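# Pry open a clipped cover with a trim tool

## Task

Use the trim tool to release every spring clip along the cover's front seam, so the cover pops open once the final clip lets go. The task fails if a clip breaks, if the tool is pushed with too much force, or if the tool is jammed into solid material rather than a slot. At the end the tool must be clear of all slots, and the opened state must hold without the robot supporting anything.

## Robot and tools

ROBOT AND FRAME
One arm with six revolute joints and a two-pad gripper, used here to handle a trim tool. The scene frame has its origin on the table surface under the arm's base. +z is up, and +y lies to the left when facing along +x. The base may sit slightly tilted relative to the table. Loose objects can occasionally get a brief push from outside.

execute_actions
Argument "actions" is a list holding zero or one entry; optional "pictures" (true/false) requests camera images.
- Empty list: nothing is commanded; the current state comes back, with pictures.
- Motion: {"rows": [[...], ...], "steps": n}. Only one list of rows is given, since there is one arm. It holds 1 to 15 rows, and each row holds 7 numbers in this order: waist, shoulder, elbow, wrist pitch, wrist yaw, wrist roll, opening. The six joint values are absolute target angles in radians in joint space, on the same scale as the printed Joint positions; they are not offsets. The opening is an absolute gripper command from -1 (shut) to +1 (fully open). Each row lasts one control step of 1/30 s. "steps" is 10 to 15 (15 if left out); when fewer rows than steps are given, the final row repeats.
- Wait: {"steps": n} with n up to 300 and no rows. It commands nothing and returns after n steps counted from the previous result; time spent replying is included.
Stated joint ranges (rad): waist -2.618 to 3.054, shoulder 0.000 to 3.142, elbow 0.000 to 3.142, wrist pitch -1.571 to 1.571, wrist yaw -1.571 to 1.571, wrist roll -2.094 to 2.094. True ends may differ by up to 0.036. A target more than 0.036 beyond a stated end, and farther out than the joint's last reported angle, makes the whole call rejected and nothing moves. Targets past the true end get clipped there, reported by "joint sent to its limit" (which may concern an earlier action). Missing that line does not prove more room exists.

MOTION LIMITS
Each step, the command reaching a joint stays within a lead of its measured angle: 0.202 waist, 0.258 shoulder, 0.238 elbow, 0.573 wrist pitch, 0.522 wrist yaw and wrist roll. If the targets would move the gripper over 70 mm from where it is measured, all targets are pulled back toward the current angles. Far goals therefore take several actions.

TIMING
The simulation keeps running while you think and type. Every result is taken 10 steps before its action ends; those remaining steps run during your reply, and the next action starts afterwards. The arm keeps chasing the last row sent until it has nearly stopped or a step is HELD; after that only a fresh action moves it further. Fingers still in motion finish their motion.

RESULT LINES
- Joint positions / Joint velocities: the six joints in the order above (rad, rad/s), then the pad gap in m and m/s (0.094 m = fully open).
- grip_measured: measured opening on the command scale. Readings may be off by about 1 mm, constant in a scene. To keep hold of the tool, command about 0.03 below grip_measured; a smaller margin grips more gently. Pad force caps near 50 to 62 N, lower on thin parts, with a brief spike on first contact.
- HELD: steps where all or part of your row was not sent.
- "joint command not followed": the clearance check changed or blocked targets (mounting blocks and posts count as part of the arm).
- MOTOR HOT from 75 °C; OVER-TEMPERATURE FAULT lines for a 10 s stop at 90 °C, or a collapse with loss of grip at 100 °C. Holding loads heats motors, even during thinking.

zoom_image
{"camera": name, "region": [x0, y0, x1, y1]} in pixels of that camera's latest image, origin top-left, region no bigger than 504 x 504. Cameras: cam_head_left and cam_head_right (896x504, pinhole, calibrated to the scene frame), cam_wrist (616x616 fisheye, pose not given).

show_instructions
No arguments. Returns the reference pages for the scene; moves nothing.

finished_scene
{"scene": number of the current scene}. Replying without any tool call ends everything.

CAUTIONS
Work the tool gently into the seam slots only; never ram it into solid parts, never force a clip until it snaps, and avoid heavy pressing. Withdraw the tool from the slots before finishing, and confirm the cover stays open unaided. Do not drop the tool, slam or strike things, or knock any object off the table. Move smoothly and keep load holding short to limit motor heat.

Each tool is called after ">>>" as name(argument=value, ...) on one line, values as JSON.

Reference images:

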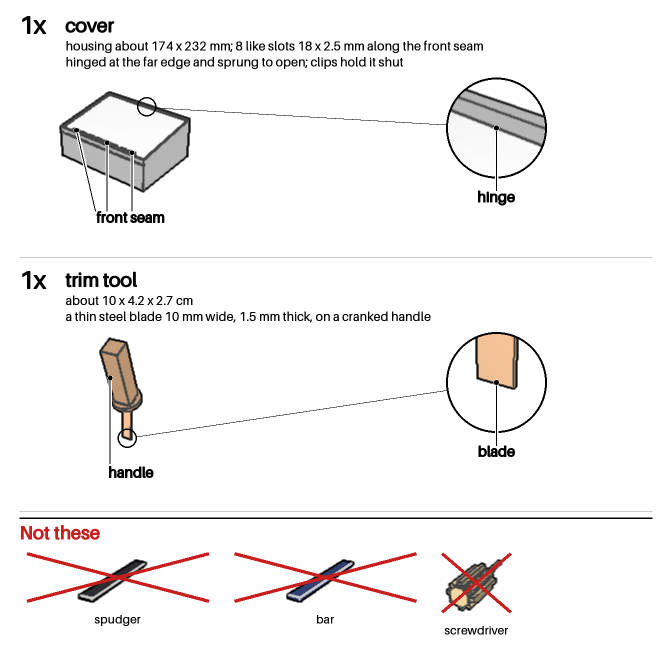

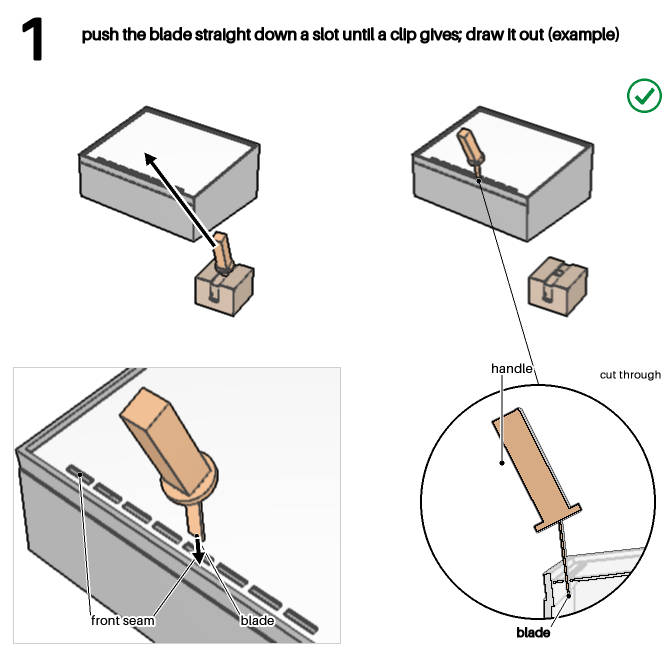

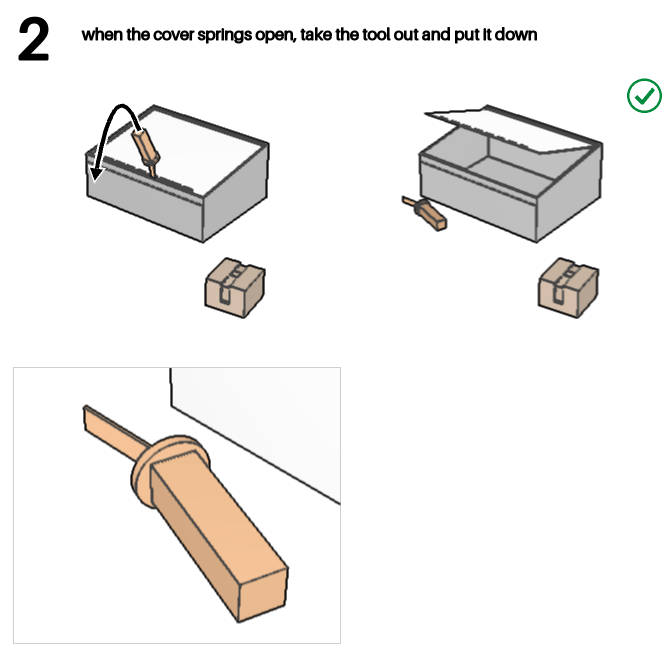

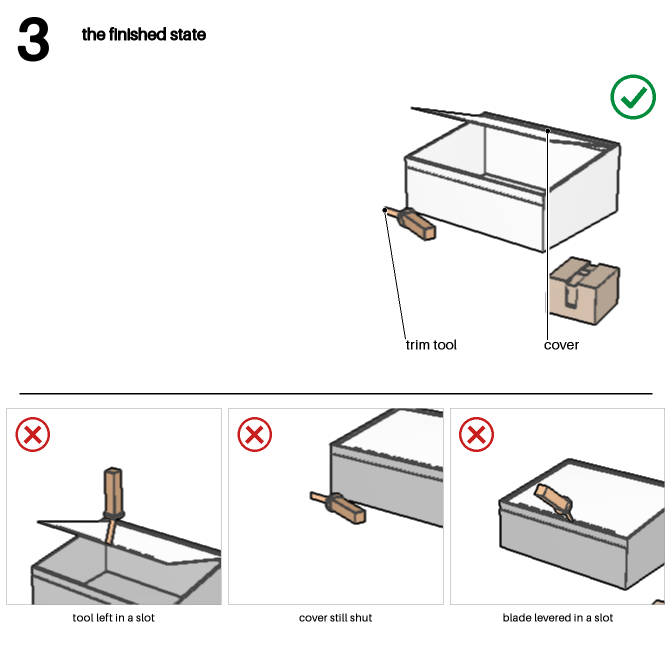

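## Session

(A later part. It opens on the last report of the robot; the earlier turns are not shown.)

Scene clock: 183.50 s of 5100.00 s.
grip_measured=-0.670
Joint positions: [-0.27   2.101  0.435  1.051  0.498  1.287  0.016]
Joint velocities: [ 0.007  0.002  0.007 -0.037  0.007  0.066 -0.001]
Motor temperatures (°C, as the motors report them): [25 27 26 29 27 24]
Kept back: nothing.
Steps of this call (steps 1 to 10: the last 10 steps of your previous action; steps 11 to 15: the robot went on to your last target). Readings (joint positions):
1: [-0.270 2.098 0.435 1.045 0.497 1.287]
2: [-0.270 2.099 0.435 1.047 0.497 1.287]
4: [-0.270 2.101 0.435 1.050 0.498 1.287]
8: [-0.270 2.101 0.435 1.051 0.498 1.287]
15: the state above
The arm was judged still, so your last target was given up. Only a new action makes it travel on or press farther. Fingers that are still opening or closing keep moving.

>>> execute_actions(actions=[{"rows":[[-0.262,2.095,0.435,1.035,0.5,1.29,-0.7],[-0.255,2.085,0.435,1.025,0.5,1.29,-0.7],[-0.250,2.080,0.435,1.018,0.5,1.29,-0.7],[-0.249,2.076,0.435,1.012,0.5,1.29,-0.7],[-0.248,2.072,0.435,1.006,0.5,1.29,-0.7],[-0.247,2.068,0.435,1.000,0.5,1.29,-0.7],[-0.246,2.064,0.435,0.994,0.5,1.29,-0.7],[-0.245,2.060,0.435,0.988,0.5,1.29,-0.7],[-0.244,2.056,0.435,0.982,0.5,1.29,-0.7],[-0.243,2.052,0.435,0.976,0.5,1.29,-0.7],[-0.242,2.048,0.435,0.970,0.5,1.29,-0.7],[-0.241,2.044,0.435,0.964,0.5,1.29,-0.7],[-0.240,2.040,0.435,0.958,0.5,1.29,-0.7],[-0.239,2.036,0.435,0.952,0.5,1.29,-0.7],[-0.238,2.032,0.435,0.946,0.5,1.29,-0.7]],"steps":15}])

>>> execute_actions(actions=[{"steps":22}], pictures=true)

>>> zoom_image(camera="cam_wrist", region=[295, 245, 365, 308])

Scene clock: 190.50 s of 5100.00 s.
grip_measured=-0.670
Joint positions: [-0.265  2.094  0.435  1.039  0.503  1.287  0.016]
Joint velocities: [ 0.002 -0.071 -0.002 -0.168 -0.066  0.022 -0.001]
Motor temperatures (°C, as the motors report them): [25 27 26 29 27 24]
Steps of this call (steps 1 to 90: nothing new was sent; then 3.83 s passed at rest; steps 91 to 95: the first 5 steps of this action). Readings (joint positions):
91: [-0.268 2.100 0.435 1.051 0.500 1.287]
92: [-0.266 2.100 0.435 1.049 0.502 1.287]
94: [-0.265 2.097 0.435 1.043 0.503 1.287]
95: the state above

Scene clock: 191.23 s of 5100.00 s.
grip_measured=-0.670
Joint positions: [-0.255  2.047  0.435  0.969  0.503  1.287  0.016]
Joint velocities: [-0.007  0.017 -0.002 -0.051  0.007 -0.066 -0.001]
Motor temperatures (°C, as the motors report them): [25 27 26 29 27 24]
Kept back: nothing.
Steps of this call (steps 1 to 10: the last 10 steps of your previous action; steps 11 to 22: the robot went on to your last target). Readings (joint positions):
1: [-0.265 2.091 0.435 1.035 0.503 1.287]
2: [-0.265 2.087 0.435 1.030 0.503 1.287]
4: [-0.265 2.079 0.435 1.019 0.503 1.287]
8: [-0.262 2.063 0.435 0.995 0.503 1.287]
22: the state above

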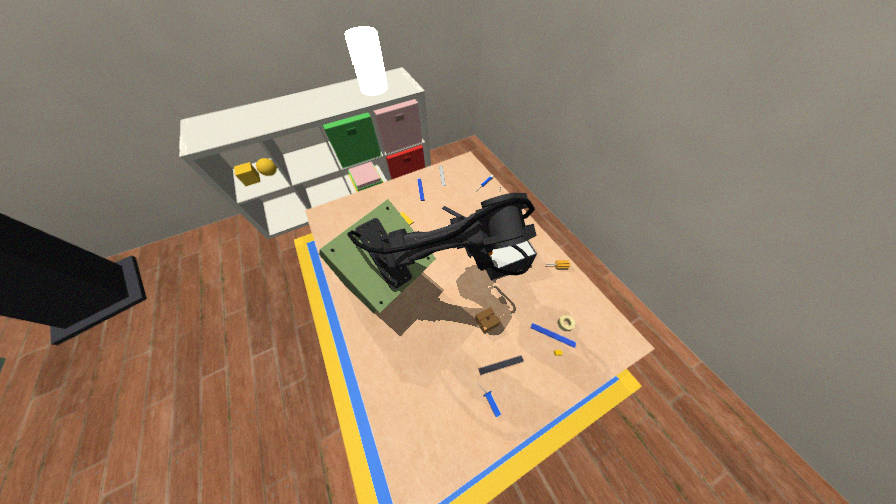

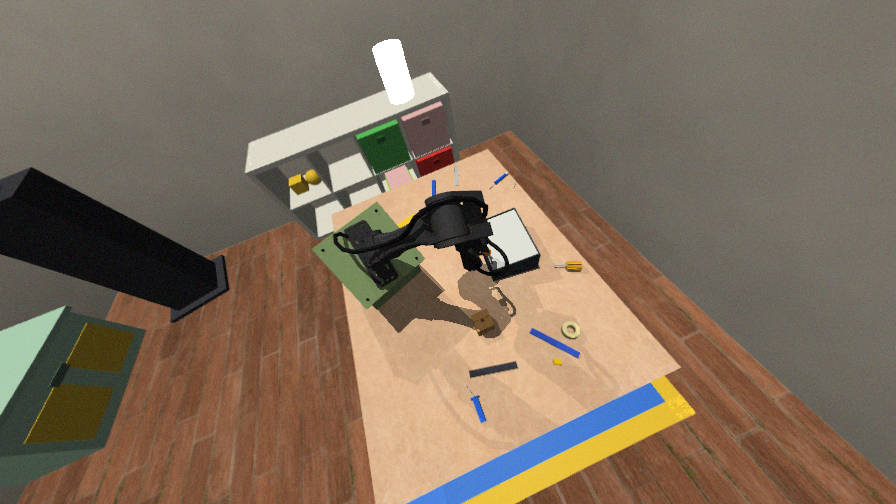

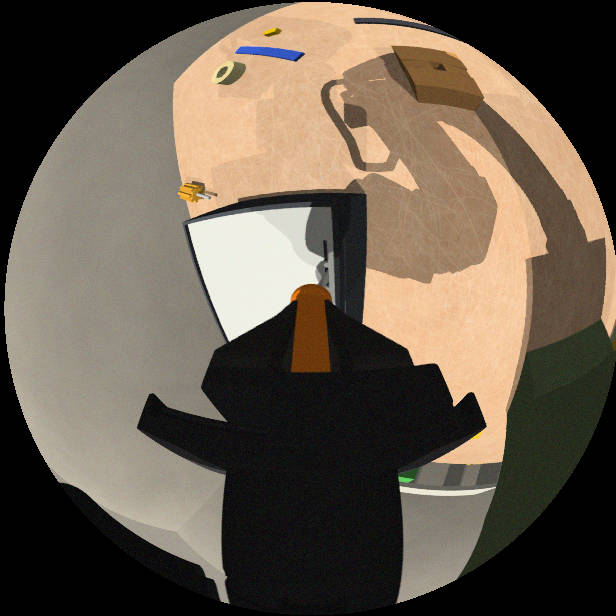

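Region (295, 245, 365, 308) of cam_wrist's 616x616 image, scaled by 7.200, with more detail than that image has; it fills the top 454 rows of this view, and the rest is white.

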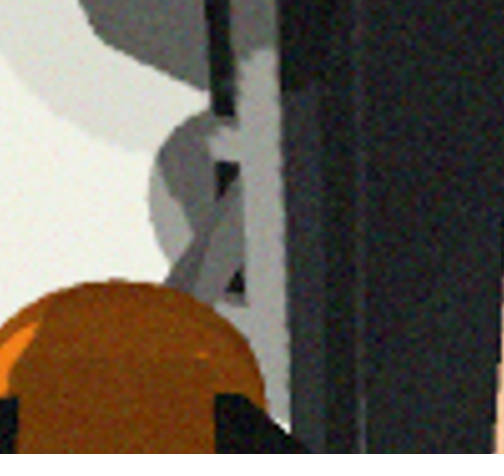

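>>> execute_actions(actions=[{"rows":[[-0.238,2.028,0.435,0.941,0.5,1.29,-0.7],[-0.238,2.024,0.435,0.936,0.5,1.29,-0.7],[-0.238,2.020,0.435,0.931,0.5,1.29,-0.7],[-0.238,2.016,0.435,0.926,0.5,1.29,-0.7],[-0.238,2.011,0.435,0.920,0.5,1.29,-0.7],[-0.238,2.006,0.435,0.914,0.5,1.29,-0.7],[-0.238,2.000,0.435,0.908,0.5,1.29,-0.7],[-0.238,1.993,0.435,0.901,0.5,1.29,-0.7],[-0.238,1.986,0.435,0.894,0.5,1.29,-0.7],[-0.238,1.978,0.435,0.887,0.5,1.29,-0.7],[-0.238,1.970,0.435,0.880,0.5,1.29,-0.7],[-0.238,1.962,0.435,0.873,0.5,1.29,-0.7],[-0.238,1.954,0.435,0.866,0.5,1.29,-0.7],[-0.238,1.946,0.435,0.859,0.5,1.29,-0.7],[-0.238,1.938,0.435,0.852,0.5,1.29,-0.7]],"steps":15}])

>>> execute_actions(actions=[{"rows":[[-0.238,1.930,0.435,0.845,0.5,1.29,-0.7],[-0.238,1.924,0.45,0.835,0.5,1.295,-0.7],[-0.238,1.920,0.465,0.825,0.5,1.30,-0.7],[-0.238,1.918,0.478,0.815,0.5,1.305,-0.7],[-0.238,1.916,0.484,0.805,0.5,1.31,-0.7],[-0.238,1.914,0.490,0.795,0.5,1.315,-0.7],[-0.238,1.914,0.494,0.785,0.5,1.317,-0.7],[-0.238,1.914,0.496,0.775,0.5,1.317,-0.7],[-0.238,1.914,0.496,0.765,0.5,1.317,-0.7],[-0.238,1.914,0.496,0.755,0.5,1.317,-0.7],[-0.238,1.914,0.496,0.745,0.5,1.317,-0.7],[-0.238,1.914,0.496,0.740,0.5,1.317,-0.7]],"steps":15}])

>>> execute_actions(actions=[{"steps":25}], pictures=true)

>>> zoom_image(camera="cam_wrist", region=[280, 220, 378, 308])

Scene clock: 193.27 s of 5100.00 s.
grip_measured=-0.670
Joint positions: [-0.255  2.035  0.435  0.954  0.503  1.287  0.016]
Joint velocities: [-0.012 -0.12   0.002 -0.139  0.022 -0.007 -0.002]
Motor temperatures (°C, as the motors report them): [25 27 26 29 27 24]
Steps of this call (steps 1 to 15: the robot went on to your last target; steps 16 to 56: nothing new was sent; steps 57 to 61: the first 5 steps of this action). Readings (joint positions):
57: [-0.255 2.047 0.435 0.968 0.503 1.287]
58: [-0.255 2.046 0.435 0.966 0.503 1.287]
60: [-0.255 2.040 0.435 0.960 0.503 1.287]
61: the state above

Scene clock: 193.77 s of 5100.00 s.
grip_measured=-0.670
Joint positions: [-0.255  1.934  0.443  0.863  0.503  1.293  0.016]
Joint velocities: [-0.002 -0.056  0.178 -0.256  0.037  0.007 -0.   ]
Motor temperatures (°C, as the motors report them): [25 27 26 29 27 24]
Steps of this call (steps 1 to 10: the last 10 steps of your previous action; steps 11 to 15: the first 5 steps of this action). Readings (joint positions):
11: [-0.255 1.958 0.435 0.890 0.503 1.287]
12: [-0.255 1.950 0.435 0.885 0.503 1.287]
14: [-0.255 1.937 0.437 0.872 0.503 1.290]
15: the state above

Scene clock: 194.60 s of 5100.00 s.
grip_measured=-0.670
Joint positions: [-0.255  1.928  0.472  0.764  0.503  1.31   0.016]
Joint velocities: [-0.007  0.007 -0.017 -0.007  0.007  0.037 -0.   ]
Motor temperatures (°C, as the motors report them): [25 28 26 29 27 24]
Kept back: nothing.
Steps of this call (steps 1 to 10: the last 10 steps of your previous action; steps 11 to 25: the robot went on to your last target). Readings (joint positions):
1: [-0.255 1.932 0.449 0.854 0.503 1.296]
2: [-0.255 1.931 0.456 0.845 0.503 1.299]
4: [-0.255 1.929 0.468 0.830 0.503 1.303]
8: [-0.255 1.928 0.472 0.797 0.503 1.307]
25: the state above

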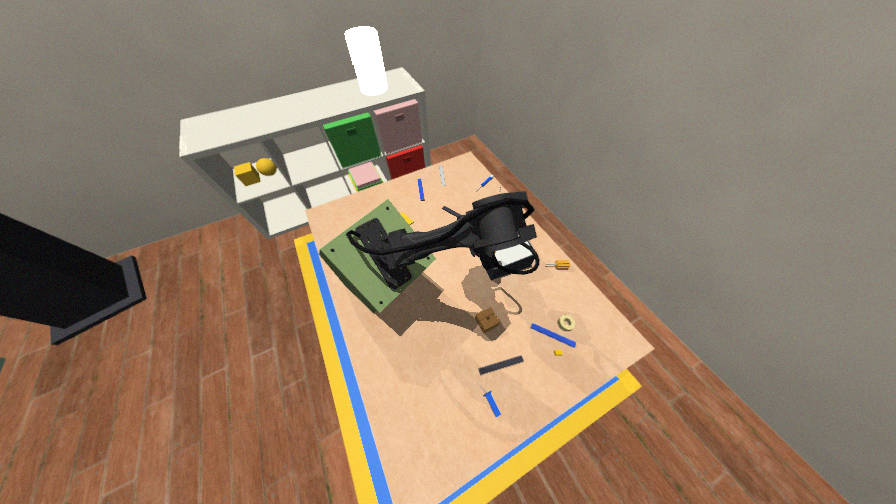

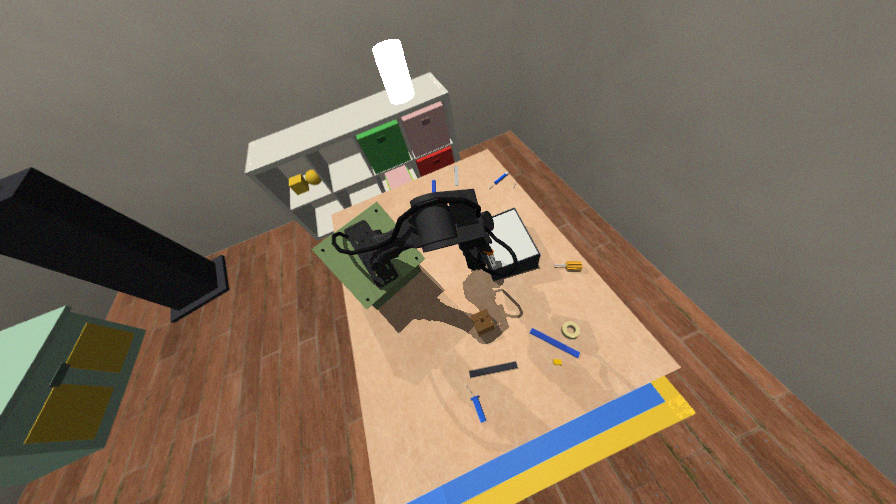

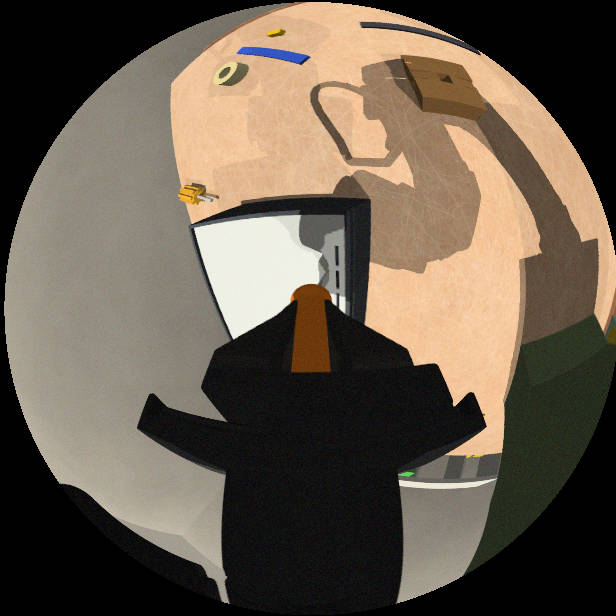

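Region (280, 220, 378, 308) of cam_wrist's 616x616 image, scaled by 5.143, with more detail than that image has; it fills the top 453 rows of this view, and the rest is white.

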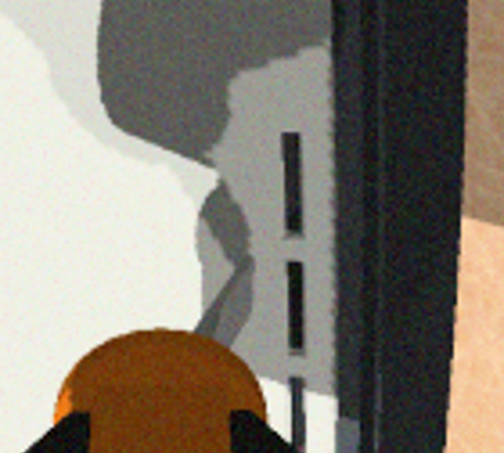

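>>> execute_actions(actions=[{"rows":[[-0.245,1.942,0.49,0.755,0.5,1.315,-0.7],[-0.245,1.946,0.49,0.755,0.5,1.315,-0.7],[-0.245,1.950,0.49,0.755,0.5,1.315,-0.7],[-0.245,1.954,0.49,0.755,0.5,1.315,-0.7],[-0.245,1.958,0.49,0.755,0.5,1.315,-0.7],[-0.245,1.962,0.49,0.755,0.5,1.315,-0.7],[-0.245,1.966,0.49,0.755,0.5,1.315,-0.7]],"steps":12}])

>>> execute_actions(actions=[{"steps":20}], pictures=true)

>>> zoom_image(camera="cam_wrist", region=[295, 245, 365, 308])

Scene clock: 195.60 s of 5100.00 s.
grip_measured=-0.670
Joint positions: [-0.255  1.928  0.472  0.764  0.503  1.31   0.016]
Joint velocities: [ 0.002 -0.012  0.027 -0.037  0.022 -0.066 -0.001]
Motor temperatures (°C, as the motors report them): [25 28 26 29 27 24]
Steps of this call (steps 1 to 15: the robot went on to your last target; steps 16 to 28: nothing new was sent; steps 29 to 30: the first 2 steps of this action). Readings (joint positions):
29: [-0.255 1.928 0.472 0.764 0.503 1.310]
30: the state above

Scene clock: 196.27 s of 5100.00 s.
grip_measured=-0.670
Joint positions: [-0.255  1.95   0.472  0.764  0.503  1.31   0.016]
Joint velocities: [-0.002  0.012  0.002  0.037  0.051  0.007  0.001]
Motor temperatures (°C, as the motors report them): [25 28 26 29 27 24]
Kept back: nothing.
Steps of this call (steps 1 to 10: the last 10 steps of your previous action; steps 11 to 20: the robot went on to your last target). Readings (joint positions):
1: [-0.255 1.928 0.472 0.764 0.503 1.310]
2: [-0.255 1.928 0.472 0.764 0.503 1.310]
4: [-0.255 1.932 0.472 0.764 0.503 1.310]
8: [-0.255 1.949 0.472 0.764 0.503 1.310]
20: the state above

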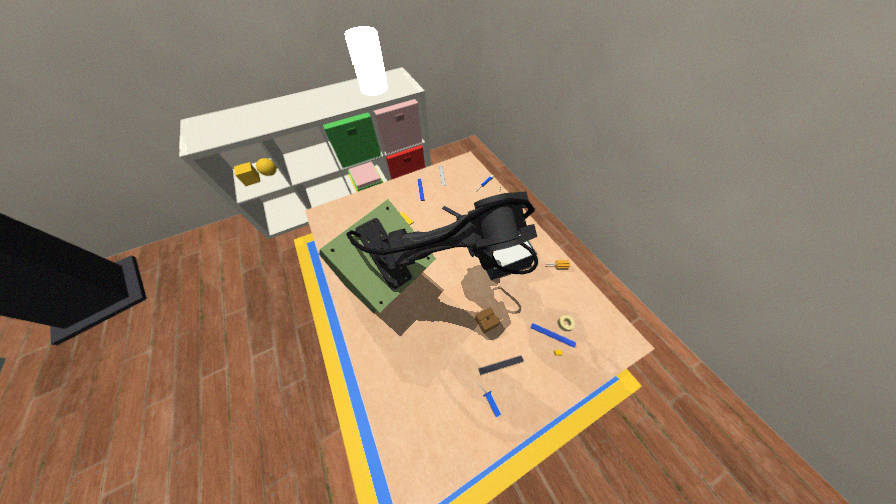

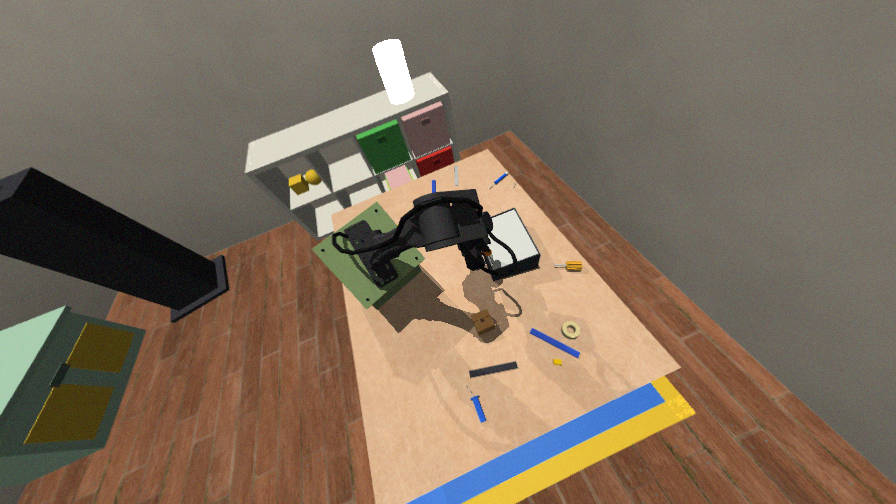

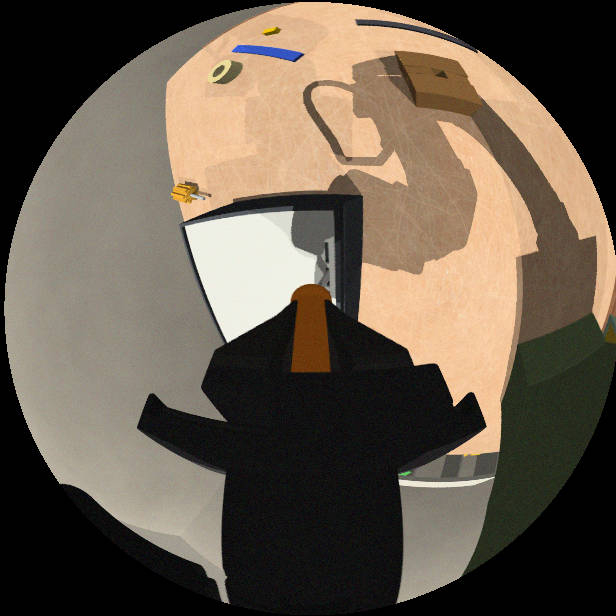

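Region (295, 245, 365, 308) of cam_wrist's 616x616 image, scaled by 7.200, with more detail than that image has; it fills the top 454 rows of this view, and the rest is white.

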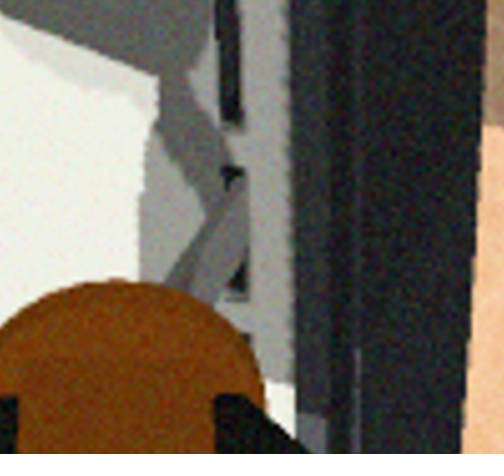

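>>> execute_actions(actions=[{"rows":[[-0.227,1.96,0.49,0.76,0.5,1.315,-0.7],[-0.227,1.96,0.49,0.76,0.5,1.315,-0.7],[-0.240,1.96,0.49,0.76,0.5,1.315,-0.7]],"steps":10}])

>>> execute_actions(actions=[{"steps":20}], pictures=true)

>>> zoom_image(camera="cam_wrist", region=[295, 245, 365, 308])

Scene clock: 196.80 s of 5100.00 s.
grip_measured=-0.670
Joint positions: [-0.255  1.95   0.472  0.764  0.503  1.31   0.016]
Joint velocities: [-0.002  0.002 -0.022 -0.037  0.037  0.081 -0.001]
Motor temperatures (°C, as the motors report them): [25 28 26 29 27 24]
Kept back: the last 10 steps of this action.
Steps of this call (steps 1 to 15: the robot went on to your last target; step 16: nothing new was sent). Readings (joint positions):
1: [-0.255 1.950 0.472 0.764 0.503 1.310]
2: [-0.255 1.950 0.472 0.764 0.503 1.310]
4: [-0.255 1.950 0.472 0.764 0.503 1.310]
8: [-0.255 1.950 0.472 0.764 0.503 1.310]
16: the state above

Scene clock: 197.47 s of 5100.00 s.
grip_measured=-0.670
Joint positions: [-0.25   1.95   0.472  0.764  0.502  1.31   0.016]
Joint velocities: [-0.007 -0.002 -0.002 -0.022 -0.051  0.022 -0.001]
Motor temperatures (°C, as the motors report them): [25 28 26 29 27 24]
Kept back: nothing.
Steps of this call (steps 1 to 10: the last 10 steps of your previous action; steps 11 to 15: the robot went on to your last target; steps 16 to 20: nothing new was sent). Readings (joint positions):
1: [-0.254 1.950 0.472 0.764 0.503 1.310]
2: [-0.252 1.950 0.472 0.764 0.503 1.310]
4: [-0.250 1.950 0.472 0.764 0.502 1.310]
8: [-0.250 1.950 0.472 0.764 0.502 1.310]
20: the state above
The arm was judged still, so your last target was given up. Only a new action makes it travel on or press farther. Fingers that are still opening or closing keep moving.

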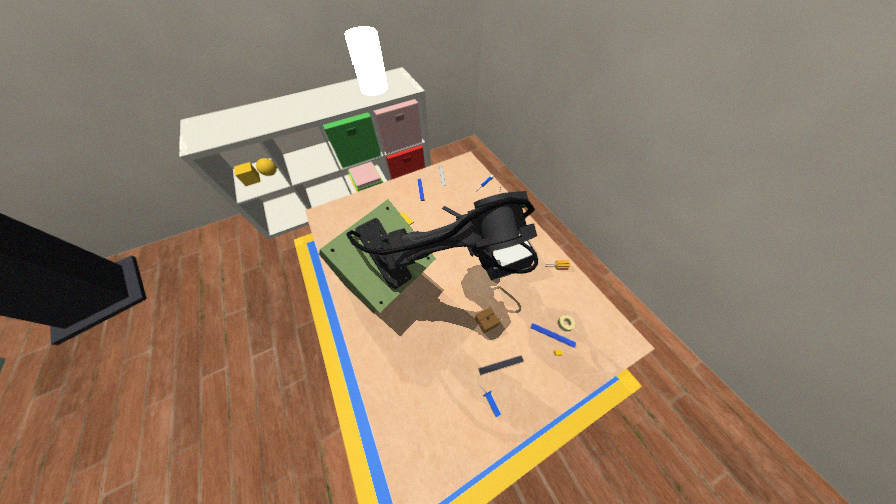

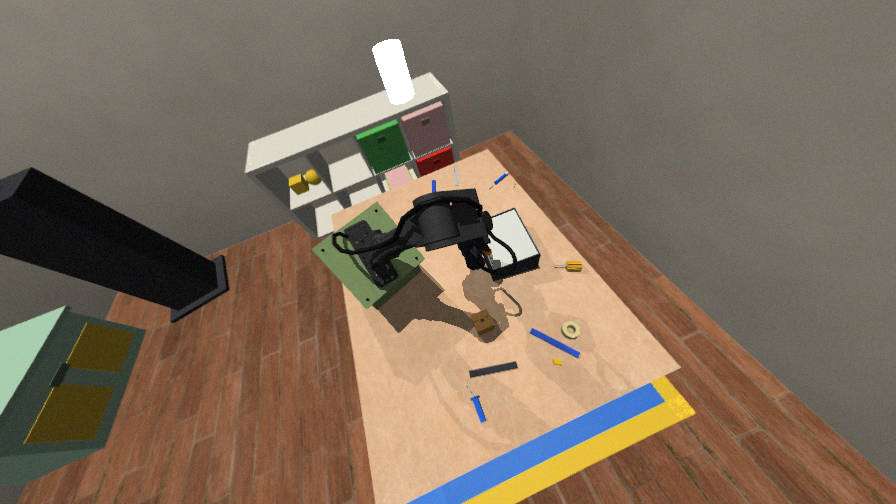

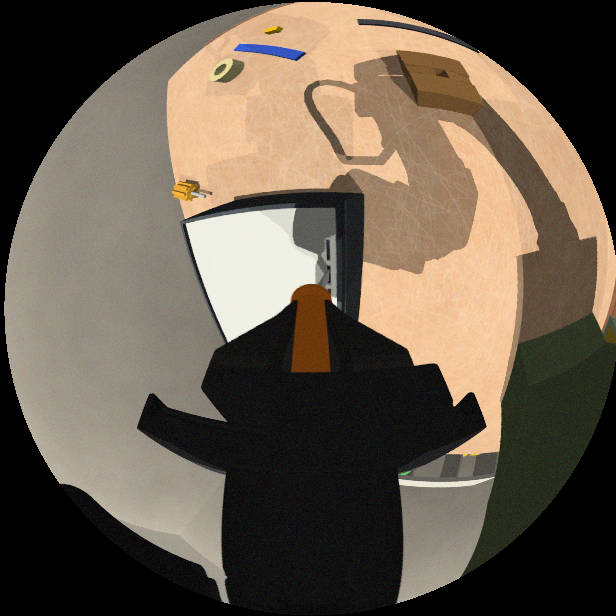

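Region (295, 245, 365, 308) of cam_wrist's 616x616 image, scaled by 7.200, with more detail than that image has; it fills the top 454 rows of this view, and the rest is white.

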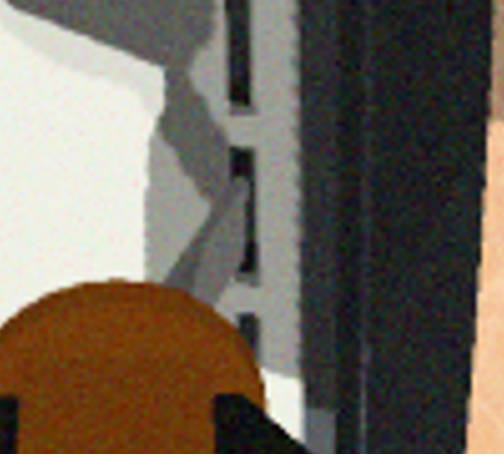

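>>> execute_actions(actions=[{"rows":[[-0.240,1.962,0.49,0.770,0.5,1.315,-0.7],[-0.240,1.965,0.49,0.773,0.5,1.315,-0.7],[-0.240,1.968,0.49,0.776,0.5,1.315,-0.7],[-0.240,1.971,0.49,0.779,0.5,1.315,-0.7],[-0.240,1.974,0.49,0.782,0.5,1.315,-0.7],[-0.240,1.977,0.49,0.785,0.5,1.315,-0.7],[-0.240,1.980,0.49,0.788,0.5,1.315,-0.7],[-0.240,1.983,0.49,0.791,0.5,1.315,-0.7],[-0.240,1.986,0.49,0.794,0.5,1.315,-0.7],[-0.240,1.986,0.49,0.795,0.5,1.315,-0.7]],"steps":15}])

>>> execute_actions(actions=[{"steps":22}], pictures=true)

>>> zoom_image(camera="cam_wrist", region=[295, 245, 365, 308])

Scene clock: 198.20 s of 5100.00 s.
grip_measured=-0.670
Joint positions: [-0.25   1.95   0.472  0.767  0.502  1.31   0.016]
Joint velocities: [-0.022  0.012 -0.012  0.007  0.051 -0.022  0.   ]
Motor temperatures (°C, as the motors report them): [25 28 26 29 27 24]
Steps of this call (steps 1 to 17: nothing new was sent; steps 18 to 22: the first 5 steps of this action). Readings (joint positions):
18: [-0.250 1.950 0.472 0.764 0.502 1.310]
19: [-0.250 1.950 0.472 0.764 0.502 1.310]
21: [-0.250 1.950 0.472 0.765 0.502 1.310]
22: the state above

Scene clock: 198.93 s of 5100.00 s.
grip_measured=-0.670
Joint positions: [-0.25   1.967  0.472  0.788  0.502  1.31   0.016]
Joint velocities: [-0.002 -0.007  0.002 -0.037 -0.022 -0.022 -0.   ]
Motor temperatures (°C, as the motors report them): [25 28 26 29 27 24]
Kept back: nothing.
Steps of this call (steps 1 to 10: the last 10 steps of your previous action; steps 11 to 22: the robot went on to your last target). Readings (joint positions):
1: [-0.250 1.951 0.472 0.770 0.502 1.310]
2: [-0.250 1.953 0.472 0.773 0.502 1.310]
4: [-0.250 1.960 0.472 0.779 0.502 1.310]
8: [-0.250 1.967 0.472 0.785 0.502 1.310]
22: the state above

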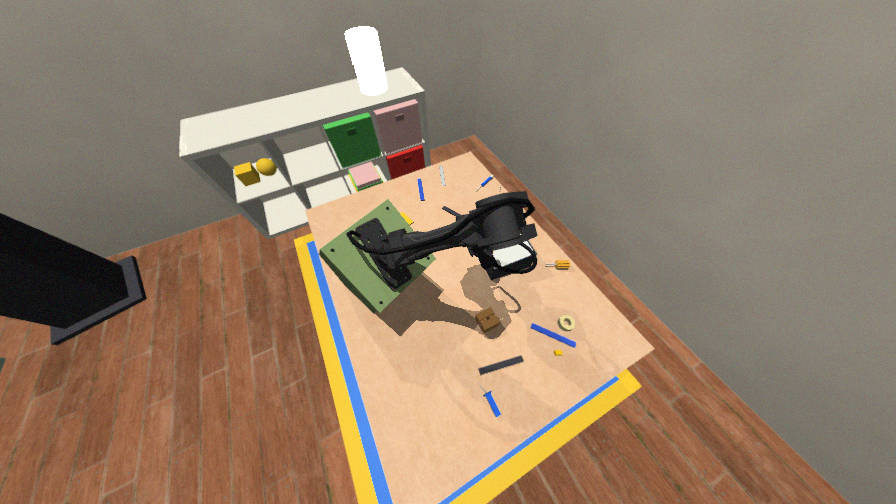

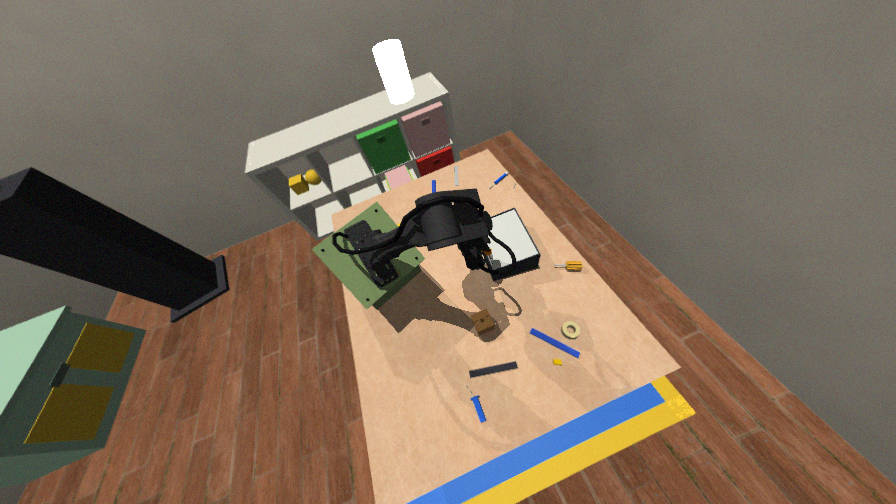

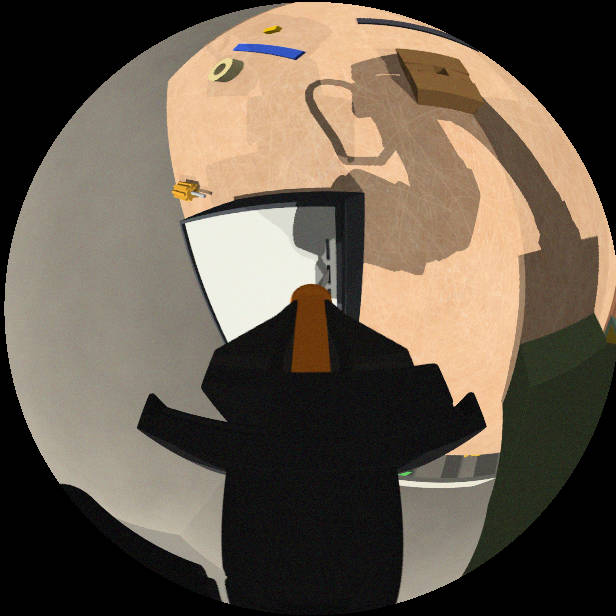

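Region (295, 245, 365, 308) of cam_wrist's 616x616 image, scaled by 7.200, with more detail than that image has; it fills the top 454 rows of this view, and the rest is white.

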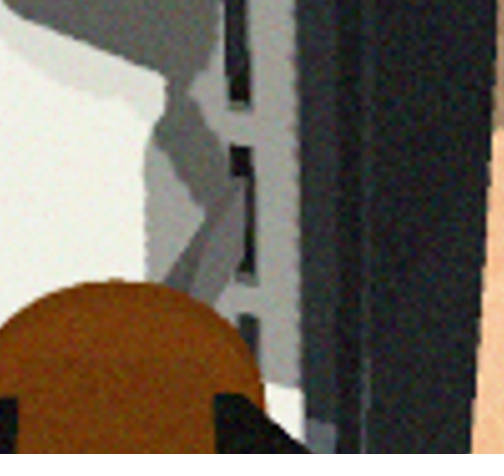

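>>> execute_actions(actions=[{"rows":[[-0.240,1.986,0.49,0.797,0.5,1.315,-0.7],[-0.240,1.988,0.49,0.800,0.5,1.315,-0.7],[-0.240,1.990,0.49,0.803,0.5,1.315,-0.7],[-0.240,1.993,0.49,0.806,0.5,1.315,-0.7],[-0.240,1.996,0.49,0.809,0.5,1.315,-0.7],[-0.240,1.999,0.49,0.812,0.5,1.315,-0.7],[-0.240,2.002,0.49,0.815,0.5,1.315,-0.7],[-0.240,2.004,0.49,0.818,0.5,1.315,-0.7]],"steps":14}])

>>> execute_actions(actions=[{"steps":22}], pictures=true)

>>> zoom_image(camera="cam_wrist", region=[295, 245, 365, 308])

Scene clock: 199.60 s of 5100.00 s.
grip_measured=-0.670
Joint positions: [-0.25   1.968  0.472  0.789  0.502  1.31   0.016]
Joint velocities: [-0.007  0.037  0.002  0.022  0.037  0.037  0.   ]
Motor temperatures (°C, as the motors report them): [25 28 26 29 27 24]
Steps of this call (steps 1 to 15: the robot went on to your last target; step 16: nothing new was sent; steps 17 to 20: the first 4 steps of this action). Readings (joint positions):
17: [-0.250 1.967 0.472 0.788 0.502 1.310]
18: [-0.250 1.967 0.472 0.789 0.502 1.310]
20: the state above

Scene clock: 200.33 s of 5100.00 s.
grip_measured=-0.670
Joint positions: [-0.25   1.986  0.472  0.81   0.502  1.31   0.016]
Joint velocities: [-0.007 -0.007 -0.002 -0.037 -0.037 -0.11  -0.   ]
Motor temperatures (°C, as the motors report them): [25 28 26 29 27 24]
Kept back: nothing.
Steps of this call (steps 1 to 10: the last 10 steps of your previous action; steps 11 to 22: the robot went on to your last target). Readings (joint positions):
1: [-0.250 1.970 0.472 0.791 0.502 1.310]
2: [-0.250 1.973 0.472 0.794 0.502 1.310]
4: [-0.250 1.980 0.472 0.801 0.502 1.310]
8: [-0.250 1.986 0.472 0.808 0.502 1.310]
22: the state above

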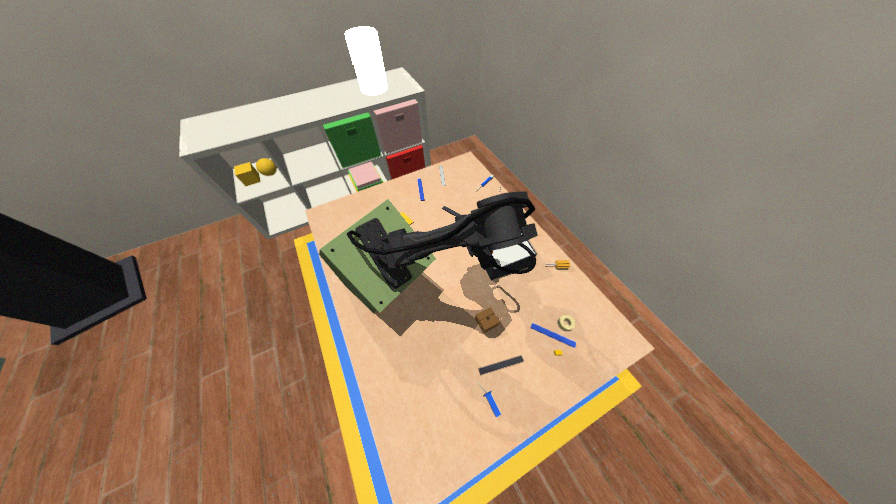

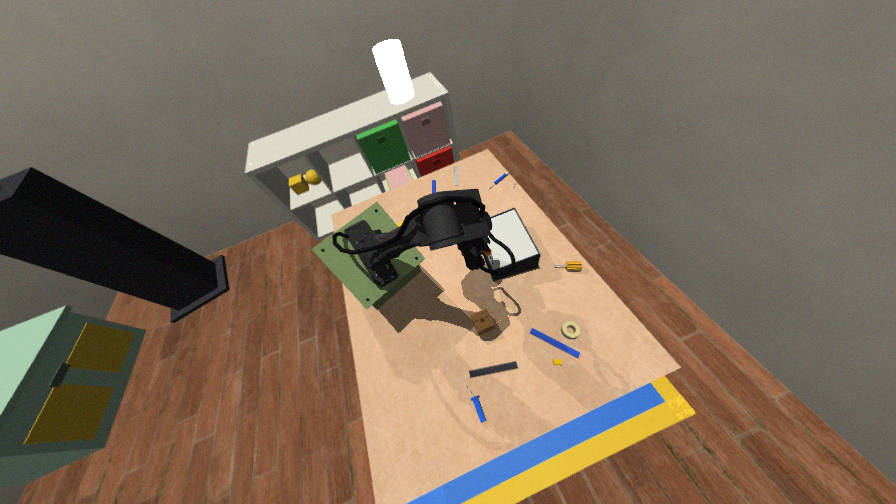

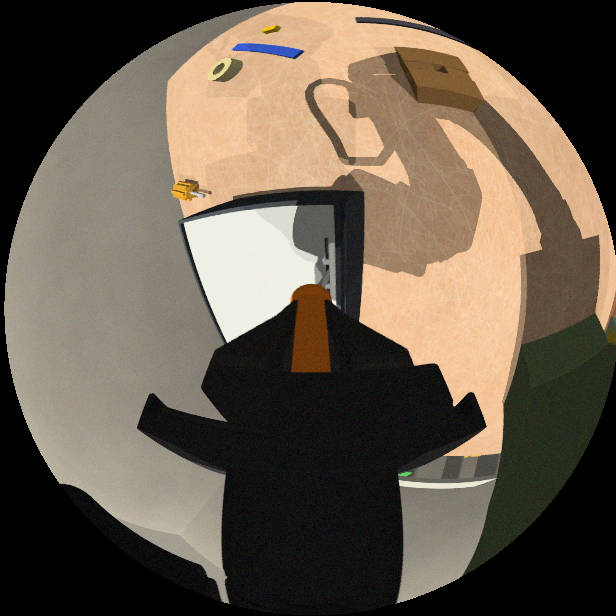

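Region (295, 245, 365, 308) of cam_wrist's 616x616 image, scaled by 7.200, with more detail than that image has; it fills the top 454 rows of this view, and the rest is white.

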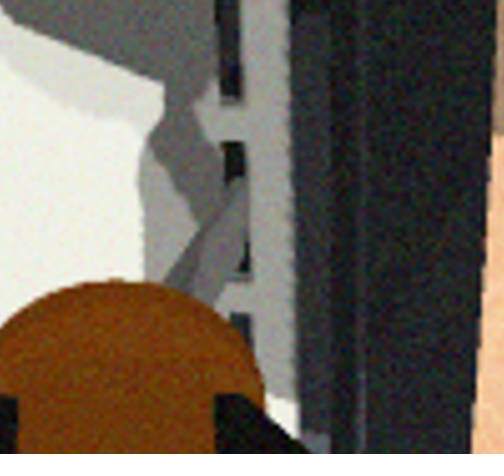

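>>> execute_actions(actions=[{"rows":[[-0.240,2.004,0.49,0.821,0.5,1.315,-0.7],[-0.240,2.005,0.49,0.824,0.5,1.315,-0.7],[-0.240,2.007,0.49,0.826,0.5,1.315,-0.7],[-0.240,2.009,0.49,0.828,0.5,1.315,-0.7],[-0.240,2.011,0.49,0.830,0.5,1.315,-0.7],[-0.240,2.013,0.49,0.832,0.5,1.315,-0.7],[-0.240,2.015,0.49,0.834,0.5,1.315,-0.7],[-0.240,2.016,0.49,0.836,0.5,1.315,-0.7]],"steps":14}])

>>> execute_actions(actions=[{"steps":22}], pictures=true)

>>> zoom_image(camera="cam_wrist", region=[295, 245, 365, 308])

Scene clock: 201.07 s of 5100.00 s.
grip_measured=-0.670
Joint positions: [-0.25   1.986  0.472  0.811  0.502  1.31   0.016]
Joint velocities: [ 0.007 -0.007  0.002 -0.037  0.051 -0.007 -0.001]
Motor temperatures (°C, as the motors report them): [25 28 26 29 27 24]
Steps of this call (steps 1 to 15: the robot went on to your last target; steps 16 to 18: nothing new was sent; steps 19 to 22: the first 4 steps of this action). Readings (joint positions):
19: [-0.250 1.986 0.472 0.810 0.502 1.310]
20: [-0.250 1.986 0.472 0.811 0.502 1.310]
22: the state above

Scene clock: 201.80 s of 5100.00 s.
grip_measured=-0.670
Joint positions: [-0.25   1.998  0.472  0.826  0.502  1.31   0.016]
Joint velocities: [-0.012 -0.007 -0.012 -0.022  0.007  0.051  0.001]
Motor temperatures (°C, as the motors report them): [25 28 26 29 27 24]
Kept back: nothing.
Steps of this call (steps 1 to 10: the last 10 steps of your previous action; steps 11 to 22: the robot went on to your last target). Readings (joint positions):
1: [-0.250 1.986 0.472 0.812 0.502 1.310]
2: [-0.250 1.989 0.472 0.814 0.502 1.310]
4: [-0.250 1.994 0.472 0.819 0.502 1.310]
8: [-0.250 1.998 0.472 0.825 0.502 1.310]
22: the state above

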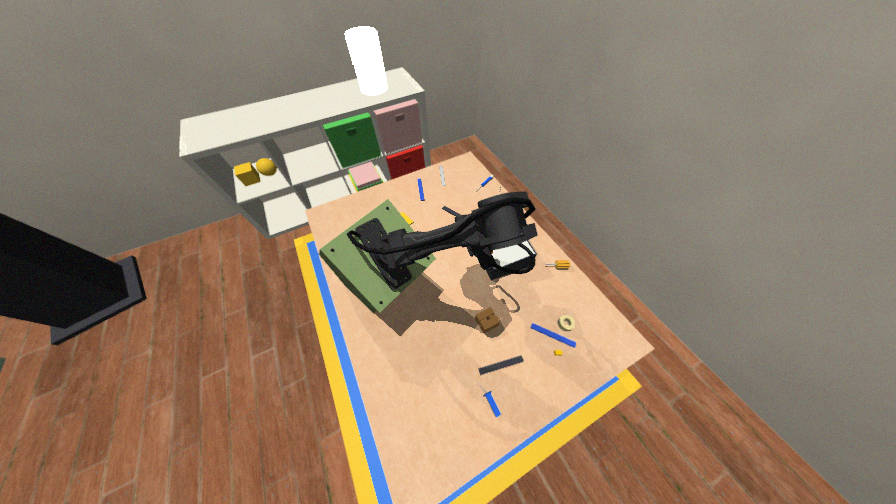

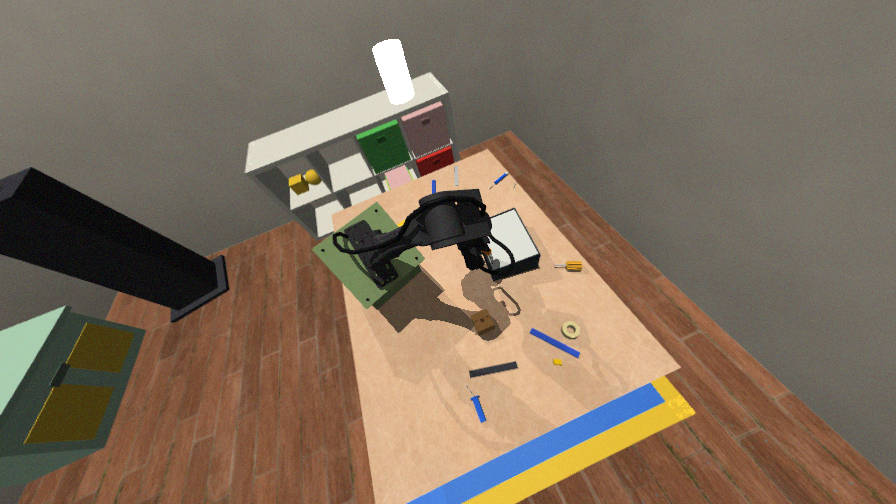

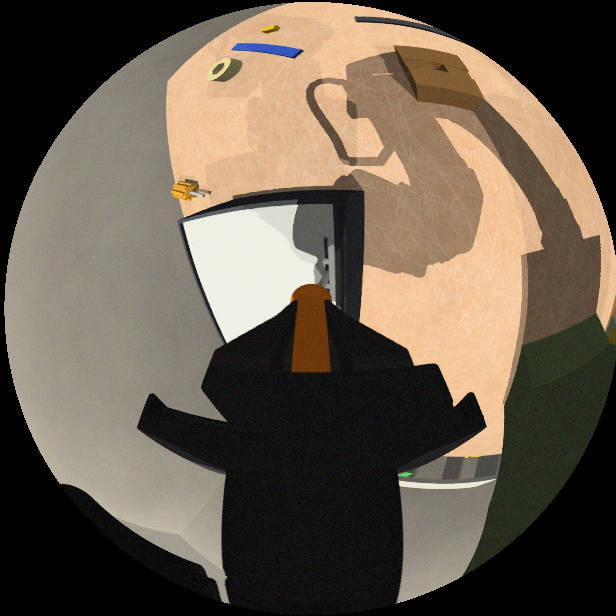

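Region (295, 245, 365, 308) of cam_wrist's 616x616 image, scaled by 7.200, with more detail than that image has; it fills the top 454 rows of this view, and the rest is white.

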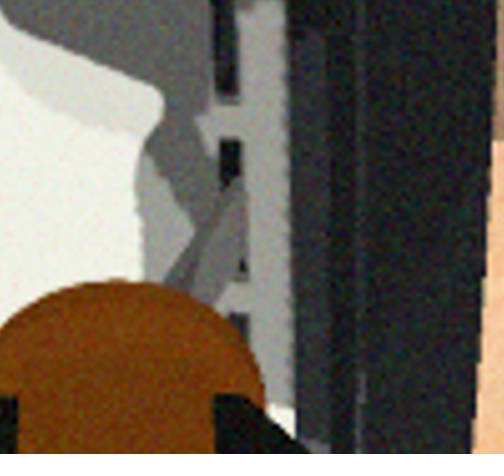

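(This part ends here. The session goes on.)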